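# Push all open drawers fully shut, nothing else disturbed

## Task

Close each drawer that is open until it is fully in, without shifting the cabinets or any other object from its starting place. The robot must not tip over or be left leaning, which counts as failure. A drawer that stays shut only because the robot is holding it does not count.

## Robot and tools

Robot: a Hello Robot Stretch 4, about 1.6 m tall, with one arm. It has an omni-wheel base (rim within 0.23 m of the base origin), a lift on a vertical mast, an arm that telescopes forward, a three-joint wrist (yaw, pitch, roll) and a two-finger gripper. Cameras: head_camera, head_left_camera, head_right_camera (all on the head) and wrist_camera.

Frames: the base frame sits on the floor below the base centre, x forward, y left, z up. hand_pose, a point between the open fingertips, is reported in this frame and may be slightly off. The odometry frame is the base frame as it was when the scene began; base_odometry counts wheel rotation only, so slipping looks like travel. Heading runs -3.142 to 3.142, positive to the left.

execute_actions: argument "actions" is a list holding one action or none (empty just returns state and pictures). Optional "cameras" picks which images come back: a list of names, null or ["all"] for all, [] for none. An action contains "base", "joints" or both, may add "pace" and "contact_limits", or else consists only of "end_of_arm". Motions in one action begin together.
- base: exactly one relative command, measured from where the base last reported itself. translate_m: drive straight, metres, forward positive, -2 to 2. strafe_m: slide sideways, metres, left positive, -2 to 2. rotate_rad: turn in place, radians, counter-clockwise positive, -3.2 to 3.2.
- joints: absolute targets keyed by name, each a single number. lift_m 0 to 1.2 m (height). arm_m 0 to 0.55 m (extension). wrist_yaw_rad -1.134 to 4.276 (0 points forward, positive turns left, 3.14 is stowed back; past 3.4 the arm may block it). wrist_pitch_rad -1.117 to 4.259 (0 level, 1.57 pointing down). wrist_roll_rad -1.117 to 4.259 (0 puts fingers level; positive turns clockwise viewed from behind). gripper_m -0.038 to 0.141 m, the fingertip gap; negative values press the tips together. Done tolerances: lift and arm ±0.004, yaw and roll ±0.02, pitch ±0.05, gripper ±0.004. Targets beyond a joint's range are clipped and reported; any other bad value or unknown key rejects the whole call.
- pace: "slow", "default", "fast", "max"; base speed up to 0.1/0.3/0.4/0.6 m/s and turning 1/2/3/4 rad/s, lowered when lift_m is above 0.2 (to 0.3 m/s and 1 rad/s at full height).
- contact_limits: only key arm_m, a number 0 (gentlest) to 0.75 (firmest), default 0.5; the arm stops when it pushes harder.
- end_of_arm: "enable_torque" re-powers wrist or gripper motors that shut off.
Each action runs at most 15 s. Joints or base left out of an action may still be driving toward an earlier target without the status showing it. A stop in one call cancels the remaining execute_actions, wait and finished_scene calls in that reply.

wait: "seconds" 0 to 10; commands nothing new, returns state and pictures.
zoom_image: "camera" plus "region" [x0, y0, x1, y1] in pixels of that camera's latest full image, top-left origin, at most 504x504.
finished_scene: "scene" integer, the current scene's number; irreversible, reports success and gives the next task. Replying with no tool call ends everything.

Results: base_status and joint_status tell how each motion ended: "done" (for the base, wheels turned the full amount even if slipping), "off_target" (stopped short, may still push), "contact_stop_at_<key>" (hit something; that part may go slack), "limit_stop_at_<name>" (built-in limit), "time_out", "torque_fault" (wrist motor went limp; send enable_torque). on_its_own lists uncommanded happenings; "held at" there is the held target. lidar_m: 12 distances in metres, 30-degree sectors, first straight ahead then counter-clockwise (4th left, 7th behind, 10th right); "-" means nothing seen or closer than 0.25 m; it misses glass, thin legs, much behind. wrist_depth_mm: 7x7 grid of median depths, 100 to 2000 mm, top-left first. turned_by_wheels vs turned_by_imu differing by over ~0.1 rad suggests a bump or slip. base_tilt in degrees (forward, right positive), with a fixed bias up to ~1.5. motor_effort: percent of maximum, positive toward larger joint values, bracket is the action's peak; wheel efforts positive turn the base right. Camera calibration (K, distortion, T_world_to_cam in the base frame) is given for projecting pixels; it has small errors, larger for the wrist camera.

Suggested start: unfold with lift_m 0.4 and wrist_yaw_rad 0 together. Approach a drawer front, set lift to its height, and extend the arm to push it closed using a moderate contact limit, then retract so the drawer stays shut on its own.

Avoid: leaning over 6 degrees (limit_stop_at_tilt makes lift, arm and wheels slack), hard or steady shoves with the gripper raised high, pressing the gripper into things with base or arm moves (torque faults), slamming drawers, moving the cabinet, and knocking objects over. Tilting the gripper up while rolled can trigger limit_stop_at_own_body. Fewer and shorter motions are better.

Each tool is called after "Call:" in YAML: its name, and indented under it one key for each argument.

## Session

Call:
execute_actions:
  actions: []

Scene clock: 0.00 s.
base_odometry: x=+0.000 y=+0.000 heading=+0.000 (m, m, rad; odometry frame)
turned_by_wheels: +0.000 (rad since the last result)
turned_by_imu: +0.000 (rad since the last result)
base_tilt: forward=+1.0 right=-0.4 (deg)
lidar_m: 1.35 1.21 1.01 1.11 2.08 2.21 2.25 1.21 1.20 1.34 0.98 0.88
base_status: not commanded
joint_positions: lift_m=+0.249 arm_m=-0.002 wrist_yaw_rad=+3.068 wrist_pitch_rad=-0.013 wrist_roll_rad=-0.003 gripper_m=+0.057
joint_status: not commanded
motor_effort: lift_m=+19 arm_m=+0 wrist_yaw_rad=-1 wrist_pitch_rad=-6 wrist_roll_rad=+0 gripper_m=-4 wheel_0=+0 wheel_1=+0 wheel_2=+0 (%)
hand_pose: x=-0.1128 y=+0.1083 z=+0.4311 quat_wxyz=(+0.037, +0.006, -0.002, +0.999) (m; base frame)
wrist_depth_mm: - 140 - - - - - / - 139 - - - - - / 105 139 249 - - - - / 121 140 - - - - - / 1756 - - - - - - / 1618 1576 191 1661 191 1464 1464 / 1098 1060 1025 139 1118 946 1042
pictures: head_camera, head_left_camera, head_right_camera, wrist_camera
camera_calibration (this result's frames):
wrist_camera: T_world_to_cam=[[0.0264994, 0.99955, -0.0140655, -0.086422], [-0.00911274, -0.0138283, -0.999863, 0.48715], [-0.999607, 0.0266239, 0.00874219, 0.10623], [0, 0, 0, 1]] pos_world=[0.112918, 0.0902913, 0.484939]
Images, in order (width x height): head_camera 420x560, head_left_camera 420x672, head_right_camera 420x672, wrist_camera 616x392.

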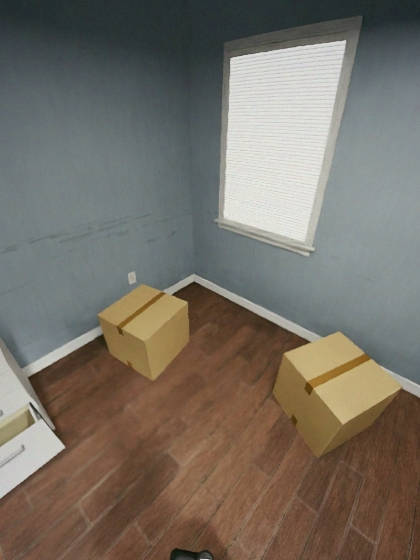

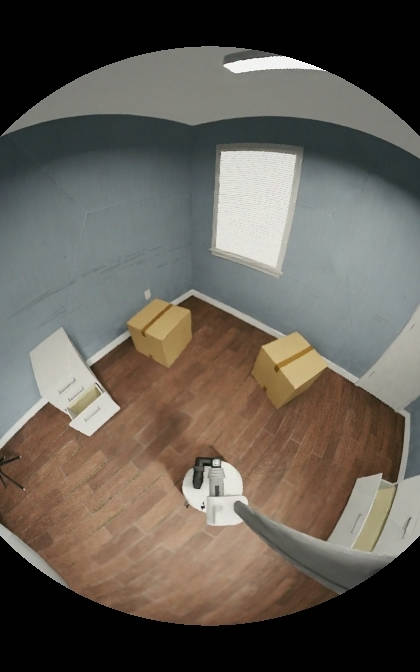

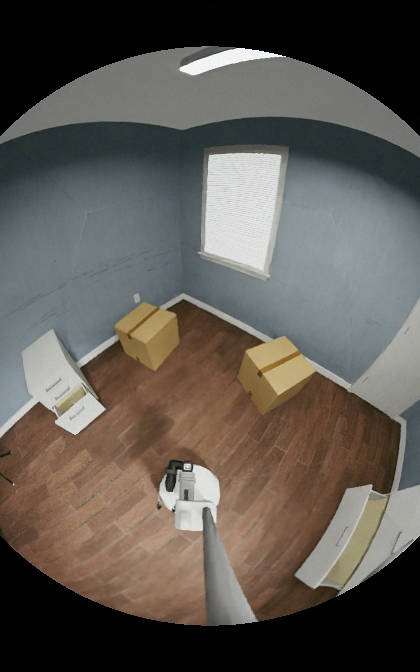

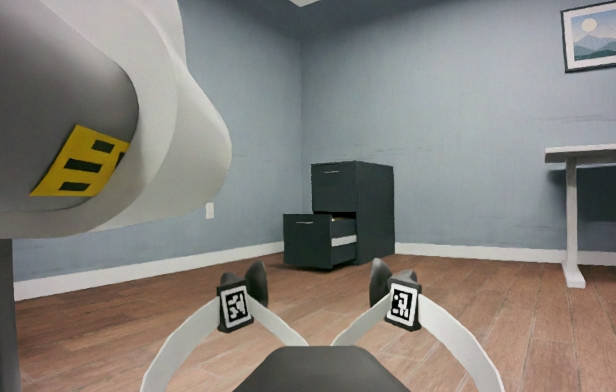

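Call:
execute_actions:
  actions:
    - {"base":{"rotate_rad":0.88},"joints":{"lift_m":0.4,"wrist_yaw_rad":0,"gripper_m":0.0},"pace":"fast"}
  cameras: []

Call:
execute_actions:
  actions:
    - {"base":{"strafe_m":0.37},"joints":{"lift_m":0.1},"pace":"fast"}

Scene clock: 13.00 s.
base_odometry: x=+0.000 y=+0.000 heading=+0.880 (m, m, rad; odometry frame)
turned_by_wheels: +0.880 (rad since the last result)
turned_by_imu: +0.893 (rad since the last result)
base_tilt: forward=+1.0 right=-0.4 (deg)
lidar_m: 1.01 1.02 2.07 2.19 2.25 2.11 1.20 1.26 1.85 0.90 1.11 1.20
base_status: done
joint_positions: lift_m=+0.400 arm_m=-0.002 wrist_yaw_rad=+0.000 wrist_pitch_rad=-0.013 wrist_roll_rad=-0.003 gripper_m=+0.000
joint_status: all done
motor_effort: lift_m=+21(22) arm_m=+0(0) wrist_yaw_rad=-3(8) wrist_pitch_rad=-6(6) wrist_roll_rad=+1(2) gripper_m=-7(5) wheel_0=+1(8) wheel_1=+1(7) wheel_2=+1(11) (%)
hand_pose: x=+0.4570 y=-0.0873 z=+0.5818 quat_wxyz=(+1.000, -0.002, -0.006, +0.000) (m; base frame)
wrist_depth_mm: 1499 1576 1537 1576 1499 1537 1464 / 1537 1537 1537 1537 1499 1537 1537 / 1499 1464 1537 1537 1537 1499 1537 / 1537 917 946 1499 1576 1537 1499 / 1464 946 931 1499 1537 1281 1229 / 1499 917 931 191 184 960 820 / 1281 778 788 147 1336 820 831
pictures: none
No camera images: the call's "cameras" was empty. Leave "cameras" out to get every camera's image.

Scene clock: 15.13 s.
base_odometry: x=-0.285 y=+0.236 heading=+0.880 (m, m, rad; odometry frame)
turned_by_wheels: +0.000 (rad since the last result)
turned_by_imu: +0.000 (rad since the last result)
base_tilt: forward=+1.1 right=-0.3 (deg)
lidar_m: 0.98 1.81 1.78 1.81 1.94 2.10 1.23 1.24 2.24 1.26 1.53 1.06
base_status: done
joint_positions: lift_m=+0.100 arm_m=-0.002 wrist_yaw_rad=+0.000 wrist_pitch_rad=-0.013 wrist_roll_rad=-0.003 gripper_m=+0.000
joint_status: all done
motor_effort: lift_m=+17(21) arm_m=+0(0) wrist_yaw_rad=-1(2) wrist_pitch_rad=-7(6) wrist_roll_rad=+0(1) gripper_m=-6(8) wheel_0=+0(5) wheel_1=-1(11) wheel_2=+1(2) (%)
hand_pose: x=+0.4570 y=-0.0874 z=+0.2821 quat_wxyz=(+1.000, -0.002, -0.006, +0.000) (m; base frame)
wrist_depth_mm: 1537 1499 1464 1537 1499 1499 1537 / 1430 1537 1499 946 1499 1464 1499 / 1537 1464 1537 931 1464 1537 1537 / 1499 1537 931 778 788 1537 1138 / 1499 1537 778 778 778 1499 1138 / 1042 1098 768 190 184 1042 991 / 741 723 661 147 707 634 699
pictures: head_camera, head_left_camera, head_right_camera, wrist_camera
camera_calibration (this result's frames):
wrist_camera: T_world_to_cam=[[0.0469488, -0.998798, -0.0140644, -0.0919635], [0.00807018, 0.0144587, -0.999863, 0.335293], [0.998865, 0.0468289, 0.0087393, -0.2292], [0, 0, 0, 1]] pos_world=[0.230552, -0.0859677, 0.335957]
Images, in order (width x height): head_camera 420x560, head_left_camera 420x672, head_right_camera 420x672, wrist_camera 616x392.

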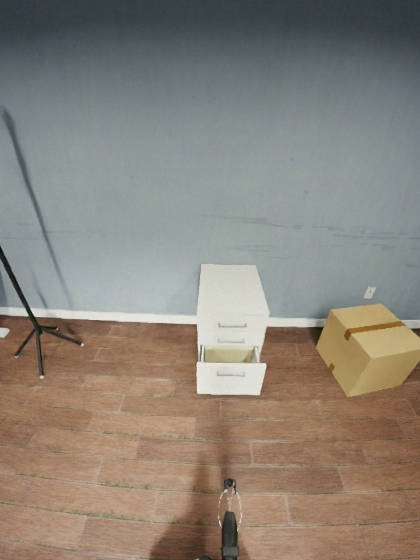

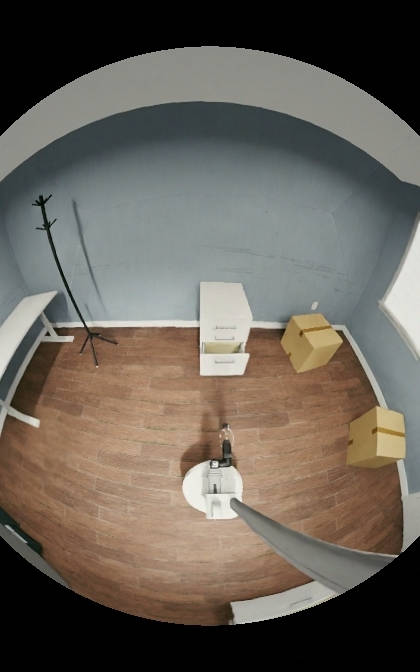

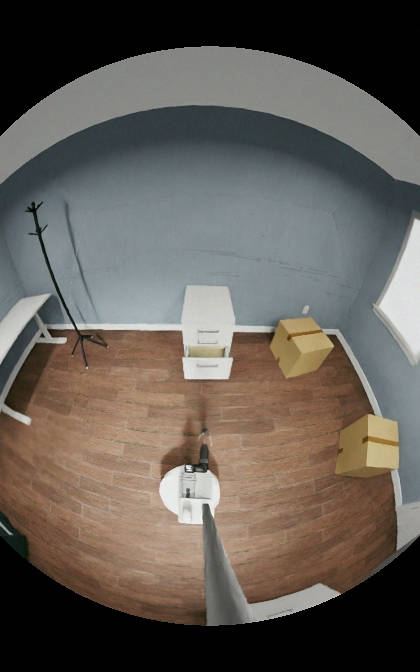

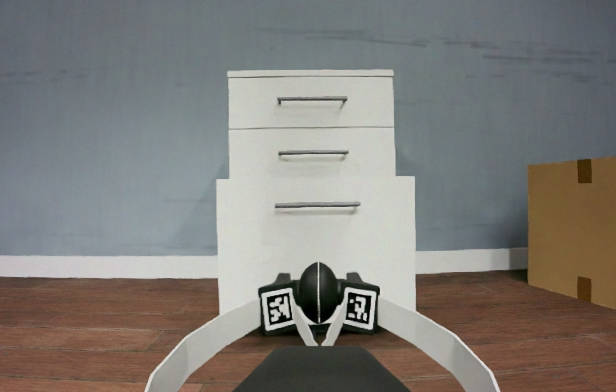

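Call:
execute_actions:
  actions:
    - {"base":{"translate_m":0.52},"joints":{"lift_m":0.05},"pace":"max"}
  cameras: ["wrist_camera"]

Call:
execute_actions:
  actions:
    - {"joints":{"arm_m":0.17},"pace":"slow","contact_limits":{"arm_m":0.45}}
  cameras: ["wrist_camera","head_camera"]

Scene clock: 22.27 s.
base_odometry: x=+0.046 y=+0.637 heading=+0.880 (m, m, rad; odometry frame)
turned_by_wheels: +0.000 (rad since the last result)
turned_by_imu: -0.001 (rad since the last result)
base_tilt: forward=+0.9 right=-0.5 (deg)
lidar_m: 0.47 1.29 1.48 1.82 2.37 2.28 1.75 1.82 1.40 1.41 1.10 0.51
base_status: done
joint_positions: lift_m=+0.067 arm_m=-0.002 wrist_yaw_rad=+0.000 wrist_pitch_rad=-0.013 wrist_roll_rad=-0.003 gripper_m=+0.000
joint_status: lift_m limit_stop_at_own_body (moved -0.033 of -0.050)
on_its_own: lift_m is slack since a limit_stop_at_own_body (your +0.050 is given up); arm_m is slack since a limit_stop_at_own_body
motor_effort: lift_m=+20(18) arm_m=+0(0) wrist_yaw_rad=-1(1) wrist_pitch_rad=-6(8) wrist_roll_rad=+1(1) gripper_m=-7(7) wheel_0=-1(7) wheel_1=-1(9) wheel_2=+1(13) (%)
hand_pose: x=+0.4570 y=-0.0874 z=+0.2493 quat_wxyz=(+1.000, -0.002, -0.006, +0.000) (m; base frame)
wrist_depth_mm: 976 407 410 413 415 415 1008 / 960 407 404 410 415 418 991 / 253 253 253 257 258 262 263 / 252 253 255 257 260 260 262 / 251 254 255 256 258 262 263 / 252 254 253 191 184 262 263 / 252 252 254 147 259 260 263
pictures: wrist_camera
camera_calibration (this result's frames):
wrist_camera: T_world_to_cam=[[0.0468693, -0.998802, -0.0140661, -0.0924105], [0.00803837, 0.0144582, -0.999863, 0.302543], [0.998869, 0.0467498, 0.00870639, -0.228906], [0, 0, 0, 1]] pos_world=[0.230547, -0.0859726, 0.303195]
Images, in order (width x height): wrist_camera 616x392.

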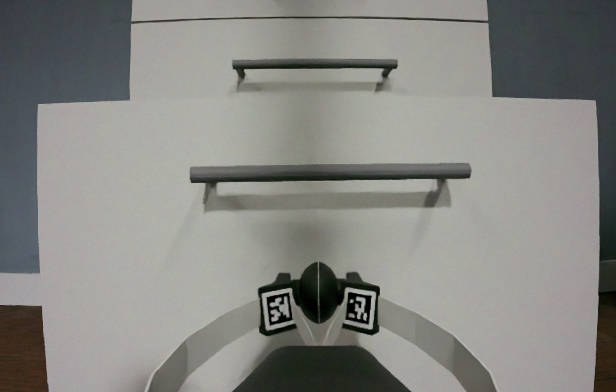

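not run: a stop came earlier in this reply.

Call:
execute_actions:
  actions:
    - {"joints":{"arm_m":0.185,"lift_m":0.072},"pace":"slow","contact_limits":{"arm_m":0.45}}
  cameras: ["wrist_camera","head_camera"]

Scene clock: 29.43 s.
base_odometry: x=+0.046 y=+0.636 heading=+0.880 (m, m, rad; odometry frame)
turned_by_wheels: +0.000 (rad since the last result)
turned_by_imu: +0.002 (rad since the last result)
base_tilt: forward=+0.9 right=-0.5 (deg)
lidar_m: 0.61 1.27 1.49 1.83 2.36 2.26 1.72 1.79 1.38 1.43 1.09 0.64
base_status: not commanded
joint_positions: lift_m=+0.072 arm_m=+0.182 wrist_yaw_rad=-0.004 wrist_pitch_rad=-0.015 wrist_roll_rad=-0.003 gripper_m=+0.000
joint_status: all done
motor_effort: lift_m=+21(22) arm_m=+14(15) wrist_yaw_rad=+11(12) wrist_pitch_rad=+1(6) wrist_roll_rad=+0(1) gripper_m=-3(5) wheel_0=+4(4) wheel_1=+2(2) wheel_2=-5(5) (%)
contact_limits: arm_m 0.45
hand_pose: x=+0.6415 y=-0.0887 z=+0.2544 quat_wxyz=(+1.000, -0.002, -0.007, -0.002) (m; base frame)
wrist_depth_mm: 224 224 227 229 231 233 235 / 224 225 227 229 230 234 235 / 224 225 227 229 231 235 234 / 223 226 227 229 231 234 236 / 224 226 227 229 231 233 235 / 224 226 183 198 181 234 235 / 224 224 227 138 231 234 236
pictures: head_camera, wrist_camera
camera_calibration (this result's frames):
wrist_camera: T_world_to_cam=[[0.0425483, -0.998997, -0.0139627, -0.0995134], [0.0103089, 0.0144136, -0.999843, 0.304637], [0.999041, 0.0423977, 0.0109119, -0.414241], [0, 0, 0, 1]] pos_world=[0.414938, -0.0862416, 0.30772]
Images, in order (width x height): head_camera 420x560, wrist_camera 616x392.

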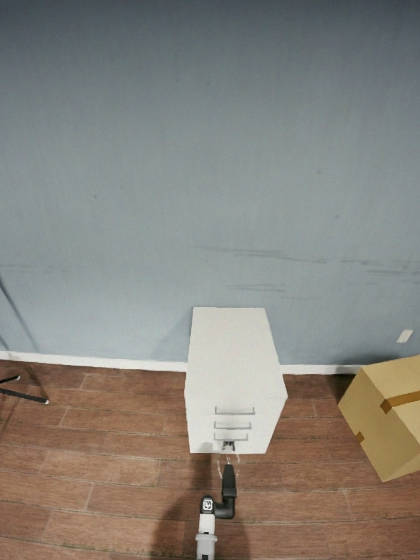

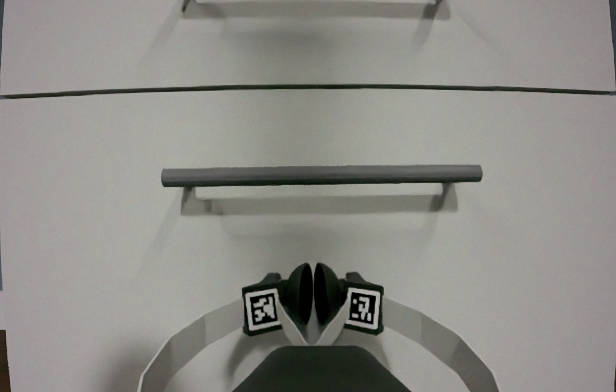

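Call:
execute_actions:
  actions:
    - {"base":{"translate_m":-1.0},"joints":{"arm_m":0.0,"lift_m":0.15},"pace":"max"}
  cameras: ["wrist_camera"]

Call:
execute_actions:
  actions:
    - {"base":{"rotate_rad":-3.05},"pace":"fast"}

Scene clock: 45.73 s.
base_odometry: x=-0.591 y=-0.135 heading=+0.881 (m, m, rad; odometry frame)
turned_by_wheels: +0.000 (rad since the last result)
turned_by_imu: +0.009 (rad since the last result)
base_tilt: forward=+1.1 right=-0.4 (deg)
lidar_m: 1.63 2.11 1.92 2.18 1.72 1.60 0.75 0.76 1.05 1.44 1.33 1.80
base_status: done
joint_positions: lift_m=+0.150 arm_m=+0.001 wrist_yaw_rad=+0.000 wrist_pitch_rad=-0.013 wrist_roll_rad=-0.003 gripper_m=+0.000
joint_status: all done
motor_effort: lift_m=+21(26) arm_m=-6(8) wrist_yaw_rad=-1(11) wrist_pitch_rad=-7(16) wrist_roll_rad=+1(0) gripper_m=-7(5) wheel_0=+1(11) wheel_1=+1(6) wheel_2=+0(11) (%)
hand_pose: x=+0.4605 y=-0.0874 z=+0.3318 quat_wxyz=(+1.000, -0.002, -0.006, +0.000) (m; base frame)
wrist_depth_mm: 1983 1983 1983 - - - - / 1983 1983 1921 - - - - / - 1921 1983 1430 - - - / 1863 1863 1983 1397 - - 1308 / 1921 1921 1921 1397 1983 1708 1308 / 1255 1229 1255 191 183 1182 1118 / 854 854 778 147 798 732 798
pictures: wrist_camera
camera_calibration (this result's frames):
wrist_camera: T_world_to_cam=[[0.0467487, -0.998808, -0.0140614, -0.0913965], [0.00807938, 0.0144544, -0.999863, 0.384991], [0.998874, 0.0466287, 0.00874547, -0.233168], [0, 0, 0, 1]] pos_world=[0.234067, -0.08598, 0.385692]
Images, in order (width x height): wrist_camera 616x392.

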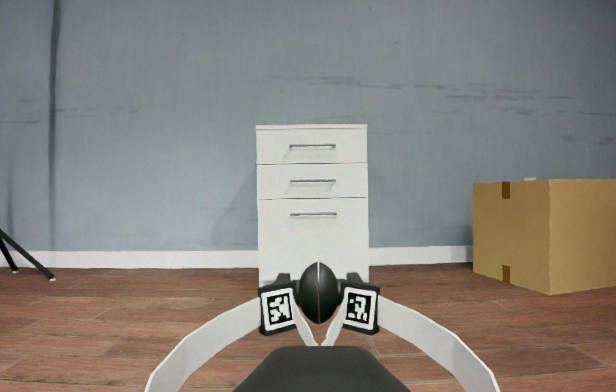

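Scene clock: 48.03 s.
base_odometry: x=-0.591 y=-0.135 heading=-2.170 (m, m, rad; odometry frame)
turned_by_wheels: -3.050 (rad since the last result)
turned_by_imu: -3.085 (rad since the last result)
base_tilt: forward=+1.0 right=-0.4 (deg)
lidar_m: 0.75 0.78 1.15 1.34 1.39 1.69 1.63 2.20 1.91 1.86 1.71 1.57
base_status: done
joint_positions: lift_m=+0.150 arm_m=+0.001 wrist_yaw_rad=+0.000 wrist_pitch_rad=-0.013 wrist_roll_rad=-0.003 gripper_m=+0.000
joint_status: not commanded
motor_effort: lift_m=+20(20) arm_m=-7(6) wrist_yaw_rad=-1(1) wrist_pitch_rad=-6(6) wrist_roll_rad=+2(1) gripper_m=-6(7) wheel_0=-1(8) wheel_1=+0(10) wheel_2=-1(13) (%)
hand_pose: x=+0.4605 y=-0.0874 z=+0.3319 quat_wxyz=(+1.000, -0.002, -0.006, +0.000) (m; base frame)
wrist_depth_mm: 854 831 831 1281 1255 1255 1205 / 866 842 820 1281 1255 1255 1229 / 854 842 820 1255 1255 1255 1229 / 854 842 831 1281 1255 1255 1229 / 525 512 683 1255 1255 1229 1205 / 521 517 508 192 184 1205 1138 / 525 517 591 147 798 732 809
pictures: head_camera, head_left_camera, head_right_camera, wrist_camera
camera_calibration (this result's frames):
wrist_camera: T_world_to_cam=[[0.0468729, -0.998802, -0.0140594, -0.0914192], [0.00808235, 0.0144536, -0.999863, 0.385005], [0.998868, 0.0467528, 0.00875015, -0.233187], [0, 0, 0, 1]] pos_world=[0.234096, -0.0859722, 0.385707]
Images, in order (width x height): head_camera 420x560, head_left_camera 420x672, head_right_camera 420x672, wrist_camera 616x392.

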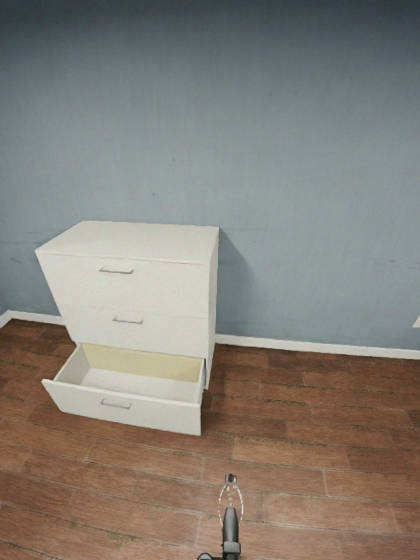

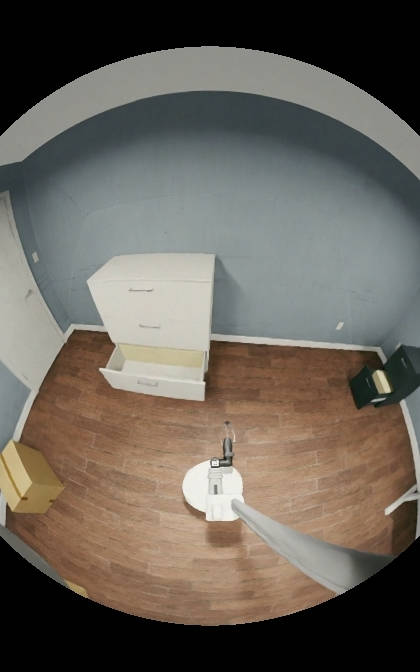

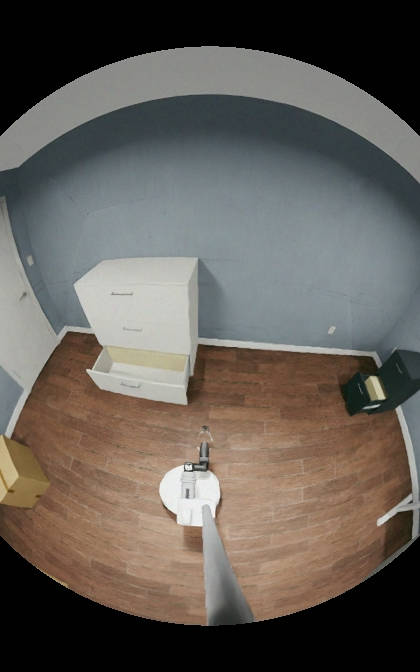

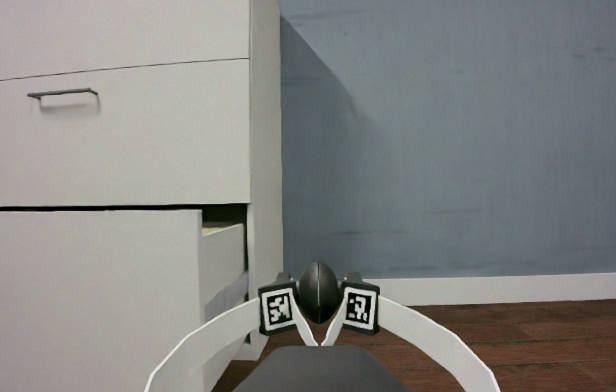

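Call:
execute_actions:
  actions:
    - {"base":{"strafe_m":0.61},"joints":{"lift_m":0.072},"pace":"max"}
  cameras: ["wrist_camera"]

Scene clock: 58.27 s.
base_odometry: x=-0.087 y=-0.478 heading=-2.170 (m, m, rad; odometry frame)
turned_by_wheels: +0.000 (rad since the last result)
turned_by_imu: +0.000 (rad since the last result)
base_tilt: forward=+0.9 right=-0.4 (deg)
lidar_m: 0.75 0.83 1.57 0.88 0.75 1.52 1.64 1.69 2.51 2.29 2.07 0.80
base_status: done
joint_positions: lift_m=+0.072 arm_m=+0.001 wrist_yaw_rad=+0.000 wrist_pitch_rad=-0.013 wrist_roll_rad=-0.003 gripper_m=+0.000
joint_status: all done
motor_effort: lift_m=+20(19) arm_m=-6(7) wrist_yaw_rad=-1(1) wrist_pitch_rad=-6(6) wrist_roll_rad=+1(0) gripper_m=-7(7) wheel_0=+0(16) wheel_1=-1(14) wheel_2=-1(0) (%)
hand_pose: x=+0.4605 y=-0.0874 z=+0.2539 quat_wxyz=(+1.000, -0.002, -0.006, +0.000) (m; base frame)
wrist_depth_mm: 1397 1397 866 842 842 831 1229 / 1430 1366 878 878 854 820 1255 / 1397 891 866 854 842 820 1255 / 569 564 549 539 530 517 512 / 574 564 554 539 530 521 512 / 574 564 549 191 184 521 512 / 597 559 549 147 530 517 512
pictures: wrist_camera
camera_calibration (this result's frames):
wrist_camera: T_world_to_cam=[[0.046862, -0.998802, -0.01406, -0.0925126], [0.00807023, 0.0144536, -0.999863, 0.307091], [0.998869, 0.0467421, 0.00873789, -0.232499], [0, 0, 0, 1]] pos_world=[0.234093, -0.0859729, 0.30778]
Images, in order (width x height): wrist_camera 616x392.

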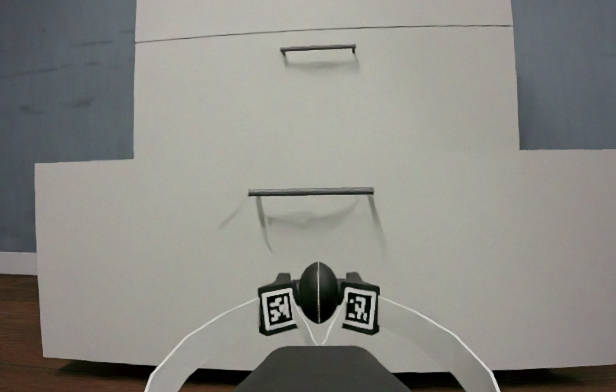

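Call:
execute_actions:
  actions:
    - {"base":{"translate_m":0.285},"pace":"max"}
  cameras: []

Call:
execute_actions:
  actions:
    - {"joints":{"arm_m":0.34},"pace":"slow","contact_limits":{"arm_m":0.5}}
  cameras: ["wrist_camera","head_camera"]

Scene clock: 64.60 s.
base_odometry: x=-0.248 y=-0.714 heading=-2.170 (m, m, rad; odometry frame)
turned_by_wheels: +0.000 (rad since the last result)
turned_by_imu: +0.000 (rad since the last result)
base_tilt: forward=+1.0 right=-0.4 (deg)
lidar_m: 0.47 0.51 1.53 1.48 0.90 1.20 1.83 2.02 2.61 2.24 0.67 0.51
base_status: done
joint_positions: lift_m=+0.072 arm_m=+0.001 wrist_yaw_rad=+0.000 wrist_pitch_rad=-0.013 wrist_roll_rad=-0.003 gripper_m=+0.000
joint_status: not commanded
motor_effort: lift_m=+20(19) arm_m=-6(7) wrist_yaw_rad=-1(1) wrist_pitch_rad=-6(6) wrist_roll_rad=+1(0) gripper_m=-6(5) wheel_0=+0(8) wheel_1=-1(5) wheel_2=+0(19) (%)
hand_pose: x=+0.4605 y=-0.0874 z=+0.2539 quat_wxyz=(+1.000, -0.002, -0.006, +0.000) (m; base frame)
wrist_depth_mm: 1098 591 580 569 559 549 539 / 1078 585 580 574 554 549 535 / 270 266 260 255 252 245 244 / 268 265 258 253 250 248 242 / 270 263 260 255 250 247 244 / 271 266 259 191 184 246 243 / 270 266 258 147 251 245 243
pictures: none
No camera images: the call's "cameras" was empty. Leave "cameras" out to get every camera's image.

Scene clock: 69.30 s.
base_odometry: x=-0.248 y=-0.714 heading=-2.170 (m, m, rad; odometry frame)
turned_by_wheels: +0.000 (rad since the last result)
turned_by_imu: +0.002 (rad since the last result)
base_tilt: forward=+1.1 right=-0.4 (deg)
lidar_m: 0.77 0.87 1.54 1.49 0.87 1.17 1.82 2.01 2.61 2.26 1.74 0.82
base_status: not commanded
joint_positions: lift_m=+0.072 arm_m=+0.339 wrist_yaw_rad=+0.000 wrist_pitch_rad=-0.013 wrist_roll_rad=-0.003 gripper_m=+0.000
joint_status: all done
motor_effort: lift_m=+19(20) arm_m=+7(10) wrist_yaw_rad=+1(16) wrist_pitch_rad=-5(6) wrist_roll_rad=+2(1) gripper_m=-6(7) wheel_0=+0(2) wheel_1=-1(1) wheel_2=-2(5) (%)
contact_limits: arm_m 0.5
hand_pose: x=+0.7981 y=-0.0875 z=+0.2540 quat_wxyz=(+1.000, -0.002, -0.007, +0.000) (m; base frame)
wrist_depth_mm: 248 244 238 234 229 226 224 / 249 242 240 235 230 226 224 / 248 244 239 236 231 227 224 / 249 243 239 236 230 225 224 / 247 244 240 235 231 227 223 / 249 244 239 191 184 227 224 / 248 244 238 147 231 225 225
pictures: head_camera, wrist_camera
camera_calibration (this result's frames):
wrist_camera: T_world_to_cam=[[0.0463418, -0.998827, -0.0140453, -0.108075], [0.0083913, 0.0144491, -0.99986, 0.304202], [0.99889, 0.0462175, 0.00905105, -0.56988], [0, 0, 0, 1]] pos_world=[0.571704, -0.0860054, 0.3078]
Images, in order (width x height): head_camera 420x560, wrist_camera 616x392.

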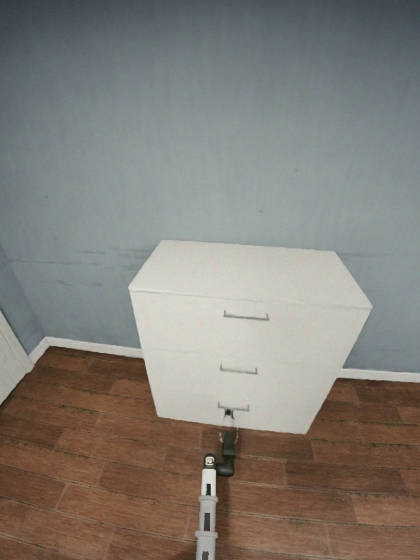

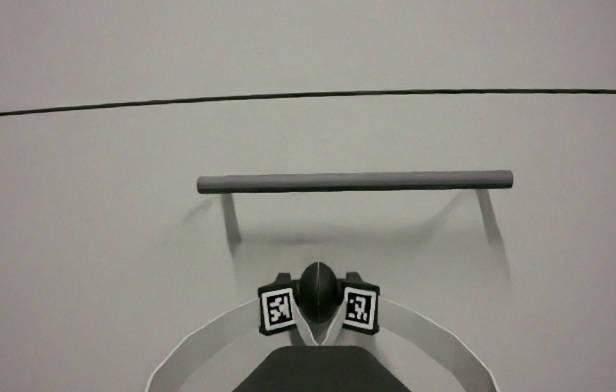

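Flush; a small nudge to confirm the stop.

Call:
execute_actions:
  actions:
    - {"joints":{"arm_m":0.35},"pace":"slow","contact_limits":{"arm_m":0.4}}
  cameras: ["head_right_camera"]

Scene clock: 72.23 s.
base_odometry: x=-0.248 y=-0.714 heading=-2.170 (m, m, rad; odometry frame)
turned_by_wheels: +0.000 (rad since the last result)
turned_by_imu: +0.001 (rad since the last result)
base_tilt: forward=+1.0 right=-0.5 (deg)
lidar_m: 0.76 0.87 1.53 1.49 0.91 1.17 1.85 2.01 2.61 2.25 1.73 0.82
base_status: not commanded
joint_positions: lift_m=+0.072 arm_m=+0.347 wrist_yaw_rad=-0.010 wrist_pitch_rad=-0.015 wrist_roll_rad=-0.003 gripper_m=+0.000
joint_status: all done
on_its_own: wrist_yaw_rad is at rest, and its effort (+27) is outside its rest range (-13 to +13)
motor_effort: lift_m=+19(20) arm_m=+17(15) wrist_yaw_rad=+27(27) wrist_pitch_rad=-1(5) wrist_roll_rad=+1(1) gripper_m=-2(6) wheel_0=+6(5) wheel_1=+3(3) wheel_2=-10(10) (%)
contact_limits: arm_m 0.4
hand_pose: x=+0.8055 y=-0.0902 z=+0.2544 quat_wxyz=(+1.000, -0.002, -0.007, -0.005) (m; base frame)
wrist_depth_mm: 238 236 232 227 224 220 219 / 238 235 233 229 224 221 218 / 238 234 231 228 224 221 219 / 239 236 231 226 224 220 218 / 239 236 232 228 225 222 218 / 240 236 182 198 182 221 220 / 239 236 232 131 224 220 218
pictures: head_right_camera
Images, in order (width x height): head_right_camera 420x672.

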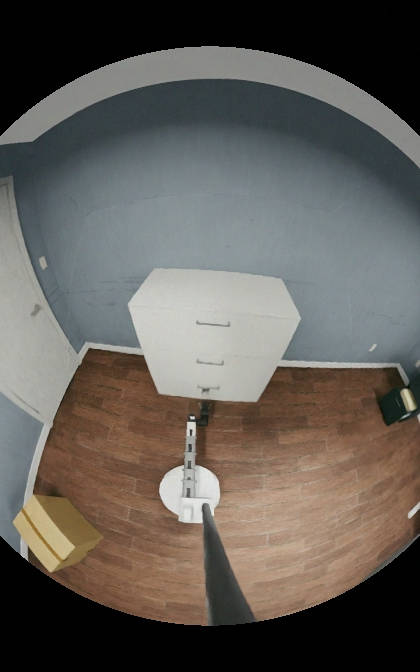

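Call:
execute_actions:
  actions:
    - {"joints":{"arm_m":0.26},"pace":"max"}
  cameras: ["wrist_camera"]

Call:
execute_actions:
  actions:
    - {"base":{"rotate_rad":-1.595},"joints":{"arm_m":0.0},"pace":"fast"}
  cameras: ["wrist_camera","head_camera"]

Call:
execute_actions:
  actions:
    - {"base":{"translate_m":1.45},"pace":"max"}
  cameras: ["wrist_camera","head_camera"]

Scene clock: 89.77 s.
base_odometry: x=-0.248 y=-0.714 heading=-2.170 (m, m, rad; odometry frame)
turned_by_wheels: +0.000 (rad since the last result)
turned_by_imu: +0.002 (rad since the last result)
base_tilt: forward=+0.9 right=-0.5 (deg)
lidar_m: 0.78 0.86 1.51 1.49 0.91 1.18 1.82 2.01 2.60 2.23 1.71 0.81
base_status: not commanded
joint_positions: lift_m=+0.072 arm_m=+0.261 wrist_yaw_rad=+0.000 wrist_pitch_rad=-0.013 wrist_roll_rad=-0.003 gripper_m=+0.000
joint_status: all done
motor_effort: lift_m=+19(20) arm_m=-6(12) wrist_yaw_rad=+0(26) wrist_pitch_rad=-6(6) wrist_roll_rad=+0(1) gripper_m=-6(7) wheel_0=+1(6) wheel_1=-1(2) wheel_2=+0(10) (%)
hand_pose: x=+0.7205 y=-0.0875 z=+0.2539 quat_wxyz=(+1.000, -0.002, -0.006, +0.000) (m; base frame)
wrist_depth_mm: 330 325 319 310 304 301 296 / 329 325 317 310 306 303 297 / 330 324 319 312 306 303 298 / 329 322 317 312 307 300 298 / 329 324 320 312 307 303 297 / 332 324 317 191 185 301 298 / 330 325 315 147 307 300 298
pictures: wrist_camera
camera_calibration (this result's frames):
wrist_camera: T_world_to_cam=[[0.0466556, -0.998812, -0.01406, -0.104607], [0.00807209, 0.0144519, -0.999863, 0.304992], [0.998878, 0.0465357, 0.00873676, -0.492204], [0, 0, 0, 1]] pos_world=[0.49407, -0.0859857, 0.30778]
Images, in order (width x height): wrist_camera 616x392.

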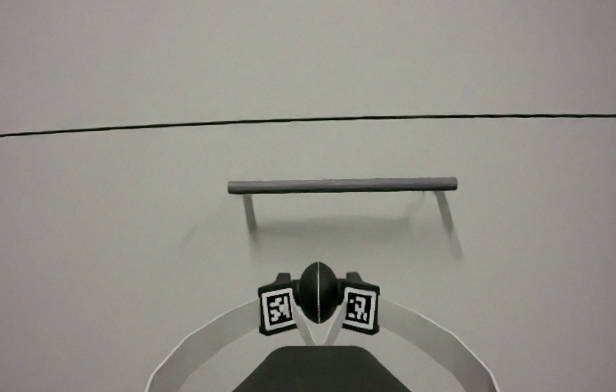

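Scene clock: 91.53 s.
base_odometry: x=-0.248 y=-0.714 heading=+2.519 (m, m, rad; odometry frame)
turned_by_wheels: -1.595 (rad since the last result)
turned_by_imu: -1.614 (rad since the last result)
base_tilt: forward=+1.1 right=-0.4 (deg)
lidar_m: 2.25 1.75 0.81 0.77 0.86 1.53 1.49 0.89 1.06 1.80 2.01 2.60
base_status: done
joint_positions: lift_m=+0.072 arm_m=+0.001 wrist_yaw_rad=+0.000 wrist_pitch_rad=-0.013 wrist_roll_rad=-0.003 gripper_m=+0.000
joint_status: all done
motor_effort: lift_m=+19(19) arm_m=-7(8) wrist_yaw_rad=+1(1) wrist_pitch_rad=-6(6) wrist_roll_rad=+0(0) gripper_m=-7(6) wheel_0=-1(5) wheel_1=-1(8) wheel_2=+1(2) (%)
hand_pose: x=+0.4605 y=-0.0875 z=+0.2539 quat_wxyz=(+1.000, -0.002, -0.006, +0.000) (m; base frame)
wrist_depth_mm: 1756 - - - - - - / 1808 - - - - - - / 1756 - - - - - - / 1863 - - - - - - / 1661 - 1983 1921 1921 1756 1708 / 991 976 1008 191 184 931 891 / 668 668 621 146 640 585 654
pictures: head_camera, wrist_camera
camera_calibration (this result's frames):
wrist_camera: T_world_to_cam=[[0.0463748, -0.998825, -0.0140603, -0.0924289], [0.00804678, 0.0144485, -0.999863, 0.307095], [0.998892, 0.0462553, 0.00870737, -0.2325], [0, 0, 0, 1]] pos_world=[0.234058, -0.086003, 0.307778]
Images, in order (width x height): head_camera 420x560, wrist_camera 616x392.

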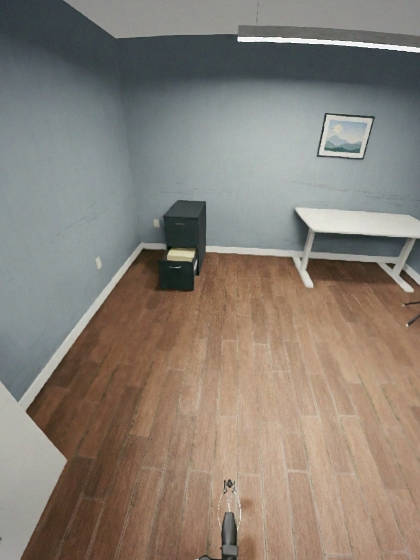

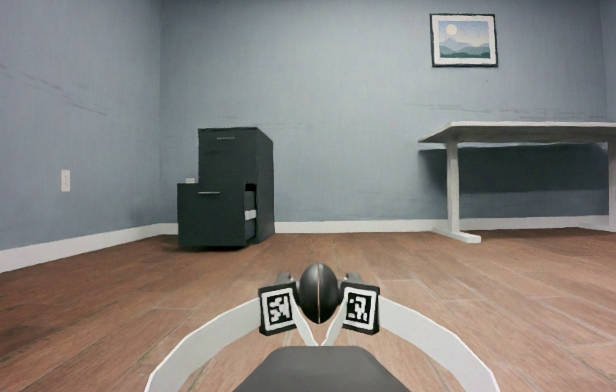

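Scene clock: 95.50 s.
base_odometry: x=-1.425 y=+0.132 heading=+2.518 (m, m, rad; odometry frame)
turned_by_wheels: +0.000 (rad since the last result)
turned_by_imu: -0.008 (rad since the last result)
base_tilt: forward=+1.1 right=-0.3 (deg)
lidar_m: 1.08 0.82 1.28 1.23 1.28 1.22 2.31 2.24 2.10 2.06 1.36 1.33
base_status: done
joint_positions: lift_m=+0.072 arm_m=+0.001 wrist_yaw_rad=+0.000 wrist_pitch_rad=-0.013 wrist_roll_rad=-0.003 gripper_m=+0.000
joint_status: not commanded
motor_effort: lift_m=+20(19) arm_m=-6(6) wrist_yaw_rad=+0(0) wrist_pitch_rad=-6(7) wrist_roll_rad=+1(0) gripper_m=-5(8) wheel_0=+0(4) wheel_1=-2(8) wheel_2=+0(16) (%)
hand_pose: x=+0.4605 y=-0.0875 z=+0.2539 quat_wxyz=(+1.000, -0.002, -0.006, +0.000) (m; base frame)
wrist_depth_mm: 1255 878 1537 1537 1576 1499 1537 / 891 866 1499 1537 1499 1537 1397 / 878 878 1336 1537 1537 1499 1499 / 539 820 1336 1576 1576 1499 1499 / 539 741 1308 1576 1537 1499 1499 / 539 788 931 191 184 931 904 / 539 640 615 147 647 585 647
pictures: head_camera, wrist_camera
camera_calibration (this result's frames):
wrist_camera: T_world_to_cam=[[0.0465561, -0.998817, -0.0140601, -0.0924589], [0.00804417, 0.0144498, -0.999863, 0.307096], [0.998883, 0.0464367, 0.00870738, -0.232473], [0, 0, 0, 1]] pos_world=[0.234047, -0.0859918, 0.307778]
Images, in order (width x height): head_camera 420x560, wrist_camera 616x392.

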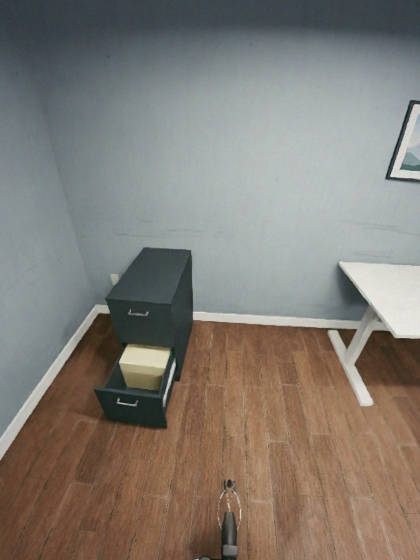

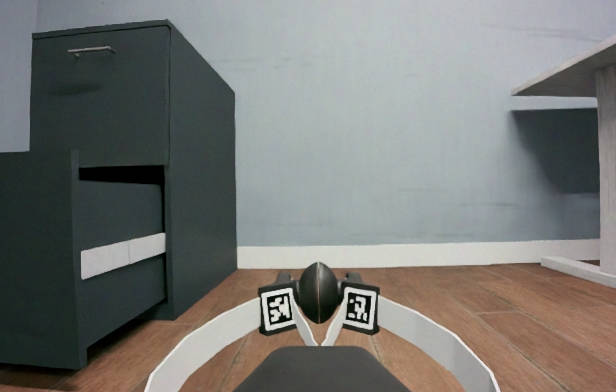

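Call:
execute_actions:
  actions:
    - {"base":{"strafe_m":0.55},"pace":"max"}
  cameras: ["wrist_camera"]

Scene clock: 101.53 s.
base_odometry: x=-1.746 y=-0.314 heading=+2.518 (m, m, rad; odometry frame)
turned_by_wheels: +0.000 (rad since the last result)
turned_by_imu: +0.000 (rad since the last result)
base_tilt: forward=+1.1 right=-0.4 (deg)
lidar_m: 0.74 0.93 0.69 0.66 0.73 0.94 0.96 2.43 2.60 2.62 1.77 0.80
base_status: done
joint_positions: lift_m=+0.072 arm_m=+0.001 wrist_yaw_rad=+0.000 wrist_pitch_rad=-0.013 wrist_roll_rad=-0.003 gripper_m=+0.000
joint_status: not commanded
motor_effort: lift_m=+19(19) arm_m=-6(6) wrist_yaw_rad=-1(0) wrist_pitch_rad=-6(6) wrist_roll_rad=+1(1) gripper_m=-6(7) wheel_0=-1(14) wheel_1=+0(11) wheel_2=-1(2) (%)
hand_pose: x=+0.4605 y=-0.0875 z=+0.2539 quat_wxyz=(+1.000, -0.002, -0.006, +0.000) (m; base frame)
wrist_depth_mm: 1025 1430 1576 878 1537 1537 1537 / 1025 1464 1537 878 866 1537 1537 / 1042 1499 891 891 878 1537 1576 / 1008 1499 554 544 539 1576 1576 / 1042 1430 549 544 539 1537 1537 / 891 976 549 192 183 946 917 / 676 668 549 147 539 580 640
pictures: wrist_camera
camera_calibration (this result's frames):
wrist_camera: T_world_to_cam=[[0.0466188, -0.998814, -0.0140577, -0.0924705], [0.00809211, 0.0144502, -0.999863, 0.307078], [0.99888, 0.0464987, 0.00875617, -0.232484], [0, 0, 0, 1]] pos_world=[0.23405, -0.0859879, 0.307771]
Images, in order (width x height): wrist_camera 616x392.

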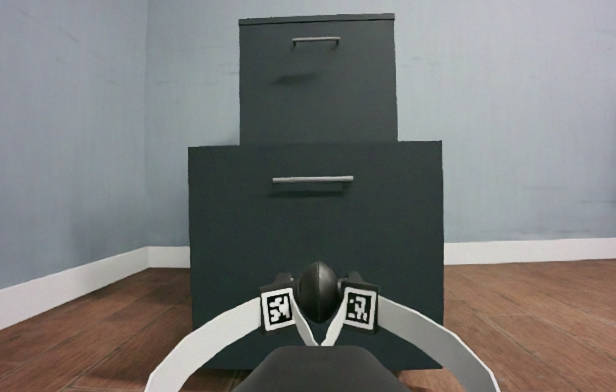

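Call:
execute_actions:
  actions:
    - {"base":{"translate_m":0.29},"pace":"max"}
  cameras: []

Call:
execute_actions:
  actions:
    - {"joints":{"arm_m":0.355},"pace":"slow","contact_limits":{"arm_m":0.45}}
  cameras: ["wrist_camera","head_camera"]

Scene clock: 106.07 s.
base_odometry: x=-1.982 y=-0.145 heading=+2.518 (m, m, rad; odometry frame)
turned_by_wheels: +0.000 (rad since the last result)
turned_by_imu: +0.000 (rad since the last result)
base_tilt: forward=+1.0 right=-0.5 (deg)
lidar_m: 0.48 0.93 0.68 0.64 0.71 0.98 1.23 2.68 2.71 2.59 1.64 0.50
base_status: done
joint_positions: lift_m=+0.072 arm_m=+0.001 wrist_yaw_rad=+0.000 wrist_pitch_rad=-0.013 wrist_roll_rad=-0.003 gripper_m=+0.000
joint_status: not commanded
motor_effort: lift_m=+19(19) arm_m=-7(6) wrist_yaw_rad=-1(0) wrist_pitch_rad=-6(6) wrist_roll_rad=+2(1) gripper_m=-6(7) wheel_0=-1(4) wheel_1=+0(6) wheel_2=-1(8) (%)
hand_pose: x=+0.4605 y=-0.0874 z=+0.2539 quat_wxyz=(+1.000, -0.002, -0.006, +0.000) (m; base frame)
wrist_depth_mm: 1008 1308 603 591 585 1281 1255 / 1025 1308 597 591 252 249 1255 / 931 260 256 253 252 248 245 / 931 260 257 256 252 250 245 / 904 260 257 254 252 249 247 / 866 260 258 192 185 250 248 / 640 262 256 147 252 247 247
pictures: none
No camera images: the call's "cameras" was empty. Leave "cameras" out to get every camera's image.

Scene clock: 110.90 s.
base_odometry: x=-1.982 y=-0.145 heading=+2.518 (m, m, rad; odometry frame)
turned_by_wheels: -0.001 (rad since the last result)
turned_by_imu: +0.001 (rad since the last result)
base_tilt: forward=+1.1 right=-0.6 (deg)
lidar_m: 0.80 0.94 0.70 0.66 0.69 0.98 1.22 2.69 2.69 2.61 1.61 0.85
base_status: not commanded
joint_positions: lift_m=+0.072 arm_m=+0.354 wrist_yaw_rad=-0.006 wrist_pitch_rad=-0.014 wrist_roll_rad=-0.003 gripper_m=+0.000
joint_status: all done
on_its_own: wrist_yaw_rad is at rest, and its effort (+16) is outside its rest range (-13 to +13)
motor_effort: lift_m=+20(19) arm_m=+8(12) wrist_yaw_rad=+16(26) wrist_pitch_rad=-4(6) wrist_roll_rad=+2(1) gripper_m=-6(6) wheel_0=-3(2) wheel_1=+0(2) wheel_2=-7(8) (%)
contact_limits: arm_m 0.45
hand_pose: x=+0.8124 y=-0.0891 z=+0.2541 quat_wxyz=(+1.000, -0.002, -0.007, -0.003) (m; base frame)
wrist_depth_mm: 904 246 244 242 239 236 235 / 904 237 236 234 232 229 227 / 904 239 236 234 231 229 228 / 917 236 236 234 231 229 229 / 904 238 236 233 231 229 228 / 798 238 235 200 182 229 228 / 597 238 236 143 230 229 228
pictures: head_camera, wrist_camera
camera_calibration (this result's frames):
wrist_camera: T_world_to_cam=[[0.0408229, -0.999068, -0.0140249, -0.105867], [0.00888825, 0.0143992, -0.999857, 0.303807], [0.999127, 0.0406924, 0.00946779, -0.584793], [0, 0, 0, 1]] pos_world=[0.585904, -0.0863467, 0.307815]
Images, in order (width x height): head_camera 420x560, wrist_camera 616x392.

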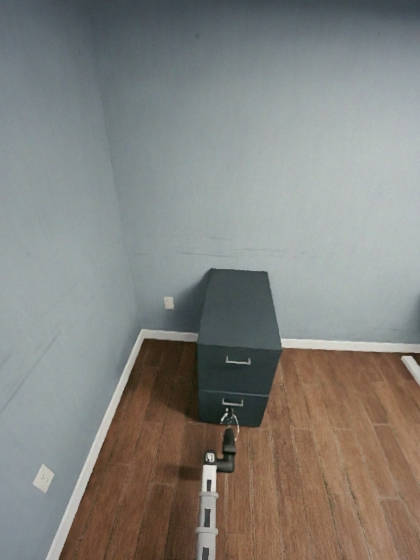

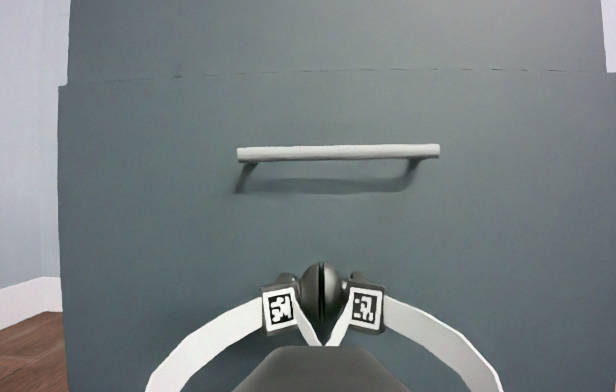

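About 8 mm left.

Call:
execute_actions:
  actions:
    - {"joints":{"arm_m":0.372},"pace":"slow","contact_limits":{"arm_m":0.45}}
  cameras: ["wrist_camera"]

Scene clock: 114.10 s.
base_odometry: x=-1.982 y=-0.145 heading=+2.518 (m, m, rad; odometry frame)
turned_by_wheels: +0.000 (rad since the last result)
turned_by_imu: +0.001 (rad since the last result)
base_tilt: forward=+1.0 right=-0.6 (deg)
lidar_m: 0.81 0.94 0.69 0.66 0.69 0.99 1.25 2.69 2.71 2.61 1.63 0.85
base_status: not commanded
joint_positions: lift_m=+0.072 arm_m=+0.369 wrist_yaw_rad=-0.013 wrist_pitch_rad=-0.015 wrist_roll_rad=-0.003 gripper_m=+0.000
joint_status: all done
on_its_own: wrist_yaw_rad is at rest, and its effort (+37) is outside its rest range (-13 to +13)
motor_effort: lift_m=+20(19) arm_m=+17(17) wrist_yaw_rad=+37(37) wrist_pitch_rad=+0(4) wrist_roll_rad=+1(2) gripper_m=+0(6) wheel_0=+2(3) wheel_1=+3(3) wheel_2=-13(14) (%)
contact_limits: arm_m 0.45
hand_pose: x=+0.8271 y=-0.0913 z=+0.2545 quat_wxyz=(+1.000, -0.002, -0.007, -0.007) (m; base frame)
wrist_depth_mm: 233 231 229 228 225 224 223 / 234 232 229 228 226 225 223 / 234 232 229 228 227 225 222 / 234 230 231 229 227 224 224 / 236 233 229 229 227 224 224 / 235 232 229 199 182 225 224 / 609 233 230 140 227 224 223
pictures: wrist_camera
camera_calibration (this result's frames):
wrist_camera: T_world_to_cam=[[0.0335181, -0.999341, -0.0139641, -0.10257], [0.0102897, 0.0143163, -0.999845, 0.30291], [0.999385, 0.0333692, 0.0107628, -0.600688], [0, 0, 0, 1]] pos_world=[0.60064, -0.086794, 0.307896]
Images, in order (width x height): wrist_camera 616x392.

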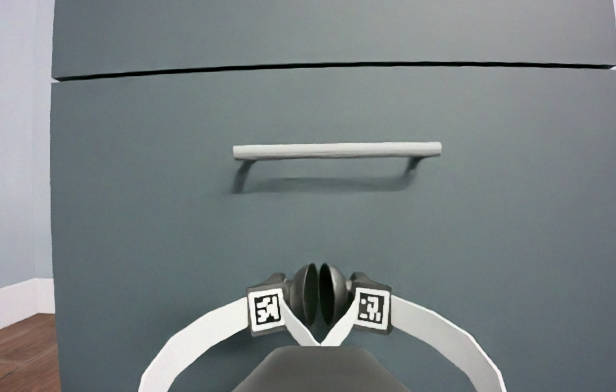

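Call:
execute_actions:
  actions:
    - {"joints":{"arm_m":0.3},"pace":"max"}
  cameras: ["wrist_camera","head_camera"]

Scene clock: 117.13 s.
base_odometry: x=-1.982 y=-0.145 heading=+2.518 (m, m, rad; odometry frame)
turned_by_wheels: +0.001 (rad since the last result)
turned_by_imu: +0.002 (rad since the last result)
base_tilt: forward=+1.1 right=-0.5 (deg)
lidar_m: 0.80 0.92 0.69 0.66 0.71 1.01 1.23 2.71 2.71 2.59 1.63 0.86
base_status: not commanded
joint_positions: lift_m=+0.072 arm_m=+0.301 wrist_yaw_rad=+0.000 wrist_pitch_rad=-0.013 wrist_roll_rad=-0.003 gripper_m=+0.000
joint_status: all done
motor_effort: lift_m=+19(19) arm_m=-7(12) wrist_yaw_rad=+0(37) wrist_pitch_rad=-6(6) wrist_roll_rad=+1(0) gripper_m=-6(6) wheel_0=-1(1) wheel_1=+1(3) wheel_2=-1(13) (%)
hand_pose: x=+0.7605 y=-0.0875 z=+0.2539 quat_wxyz=(+1.000, -0.002, -0.006, +0.000) (m; base frame)
wrist_depth_mm: 991 300 297 293 290 287 282 / 1008 301 298 296 290 286 286 / 1008 301 297 293 290 287 285 / 991 300 297 294 290 286 285 / 991 301 297 293 290 286 285 / 878 301 297 192 184 287 286 / 676 301 297 147 291 285 285
pictures: head_camera, wrist_camera
camera_calibration (this result's frames):
wrist_camera: T_world_to_cam=[[0.0466169, -0.998814, -0.0140552, -0.106457], [0.00814846, 0.0144502, -0.999862, 0.304623], [0.99888, 0.046496, 0.00881242, -0.532193], [0, 0, 0, 1]] pos_world=[0.534077, -0.0859881, 0.307775]
Images, in order (width x height): head_camera 420x560, wrist_camera 616x392.

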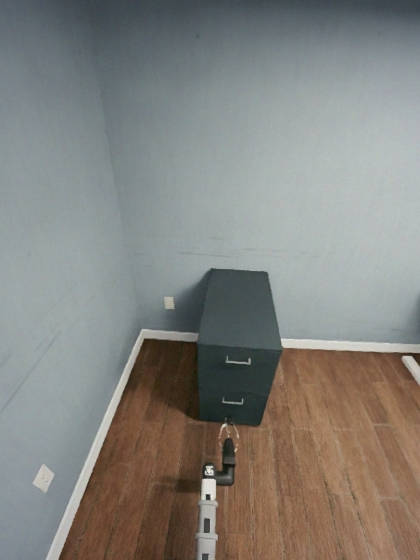

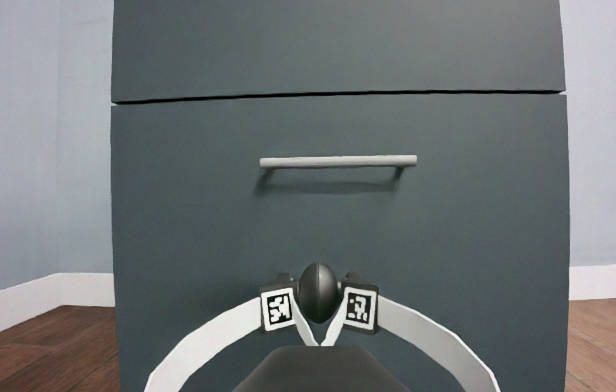

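Call:
finished_scene:
  scene: 2

The scene is finished: the task was done.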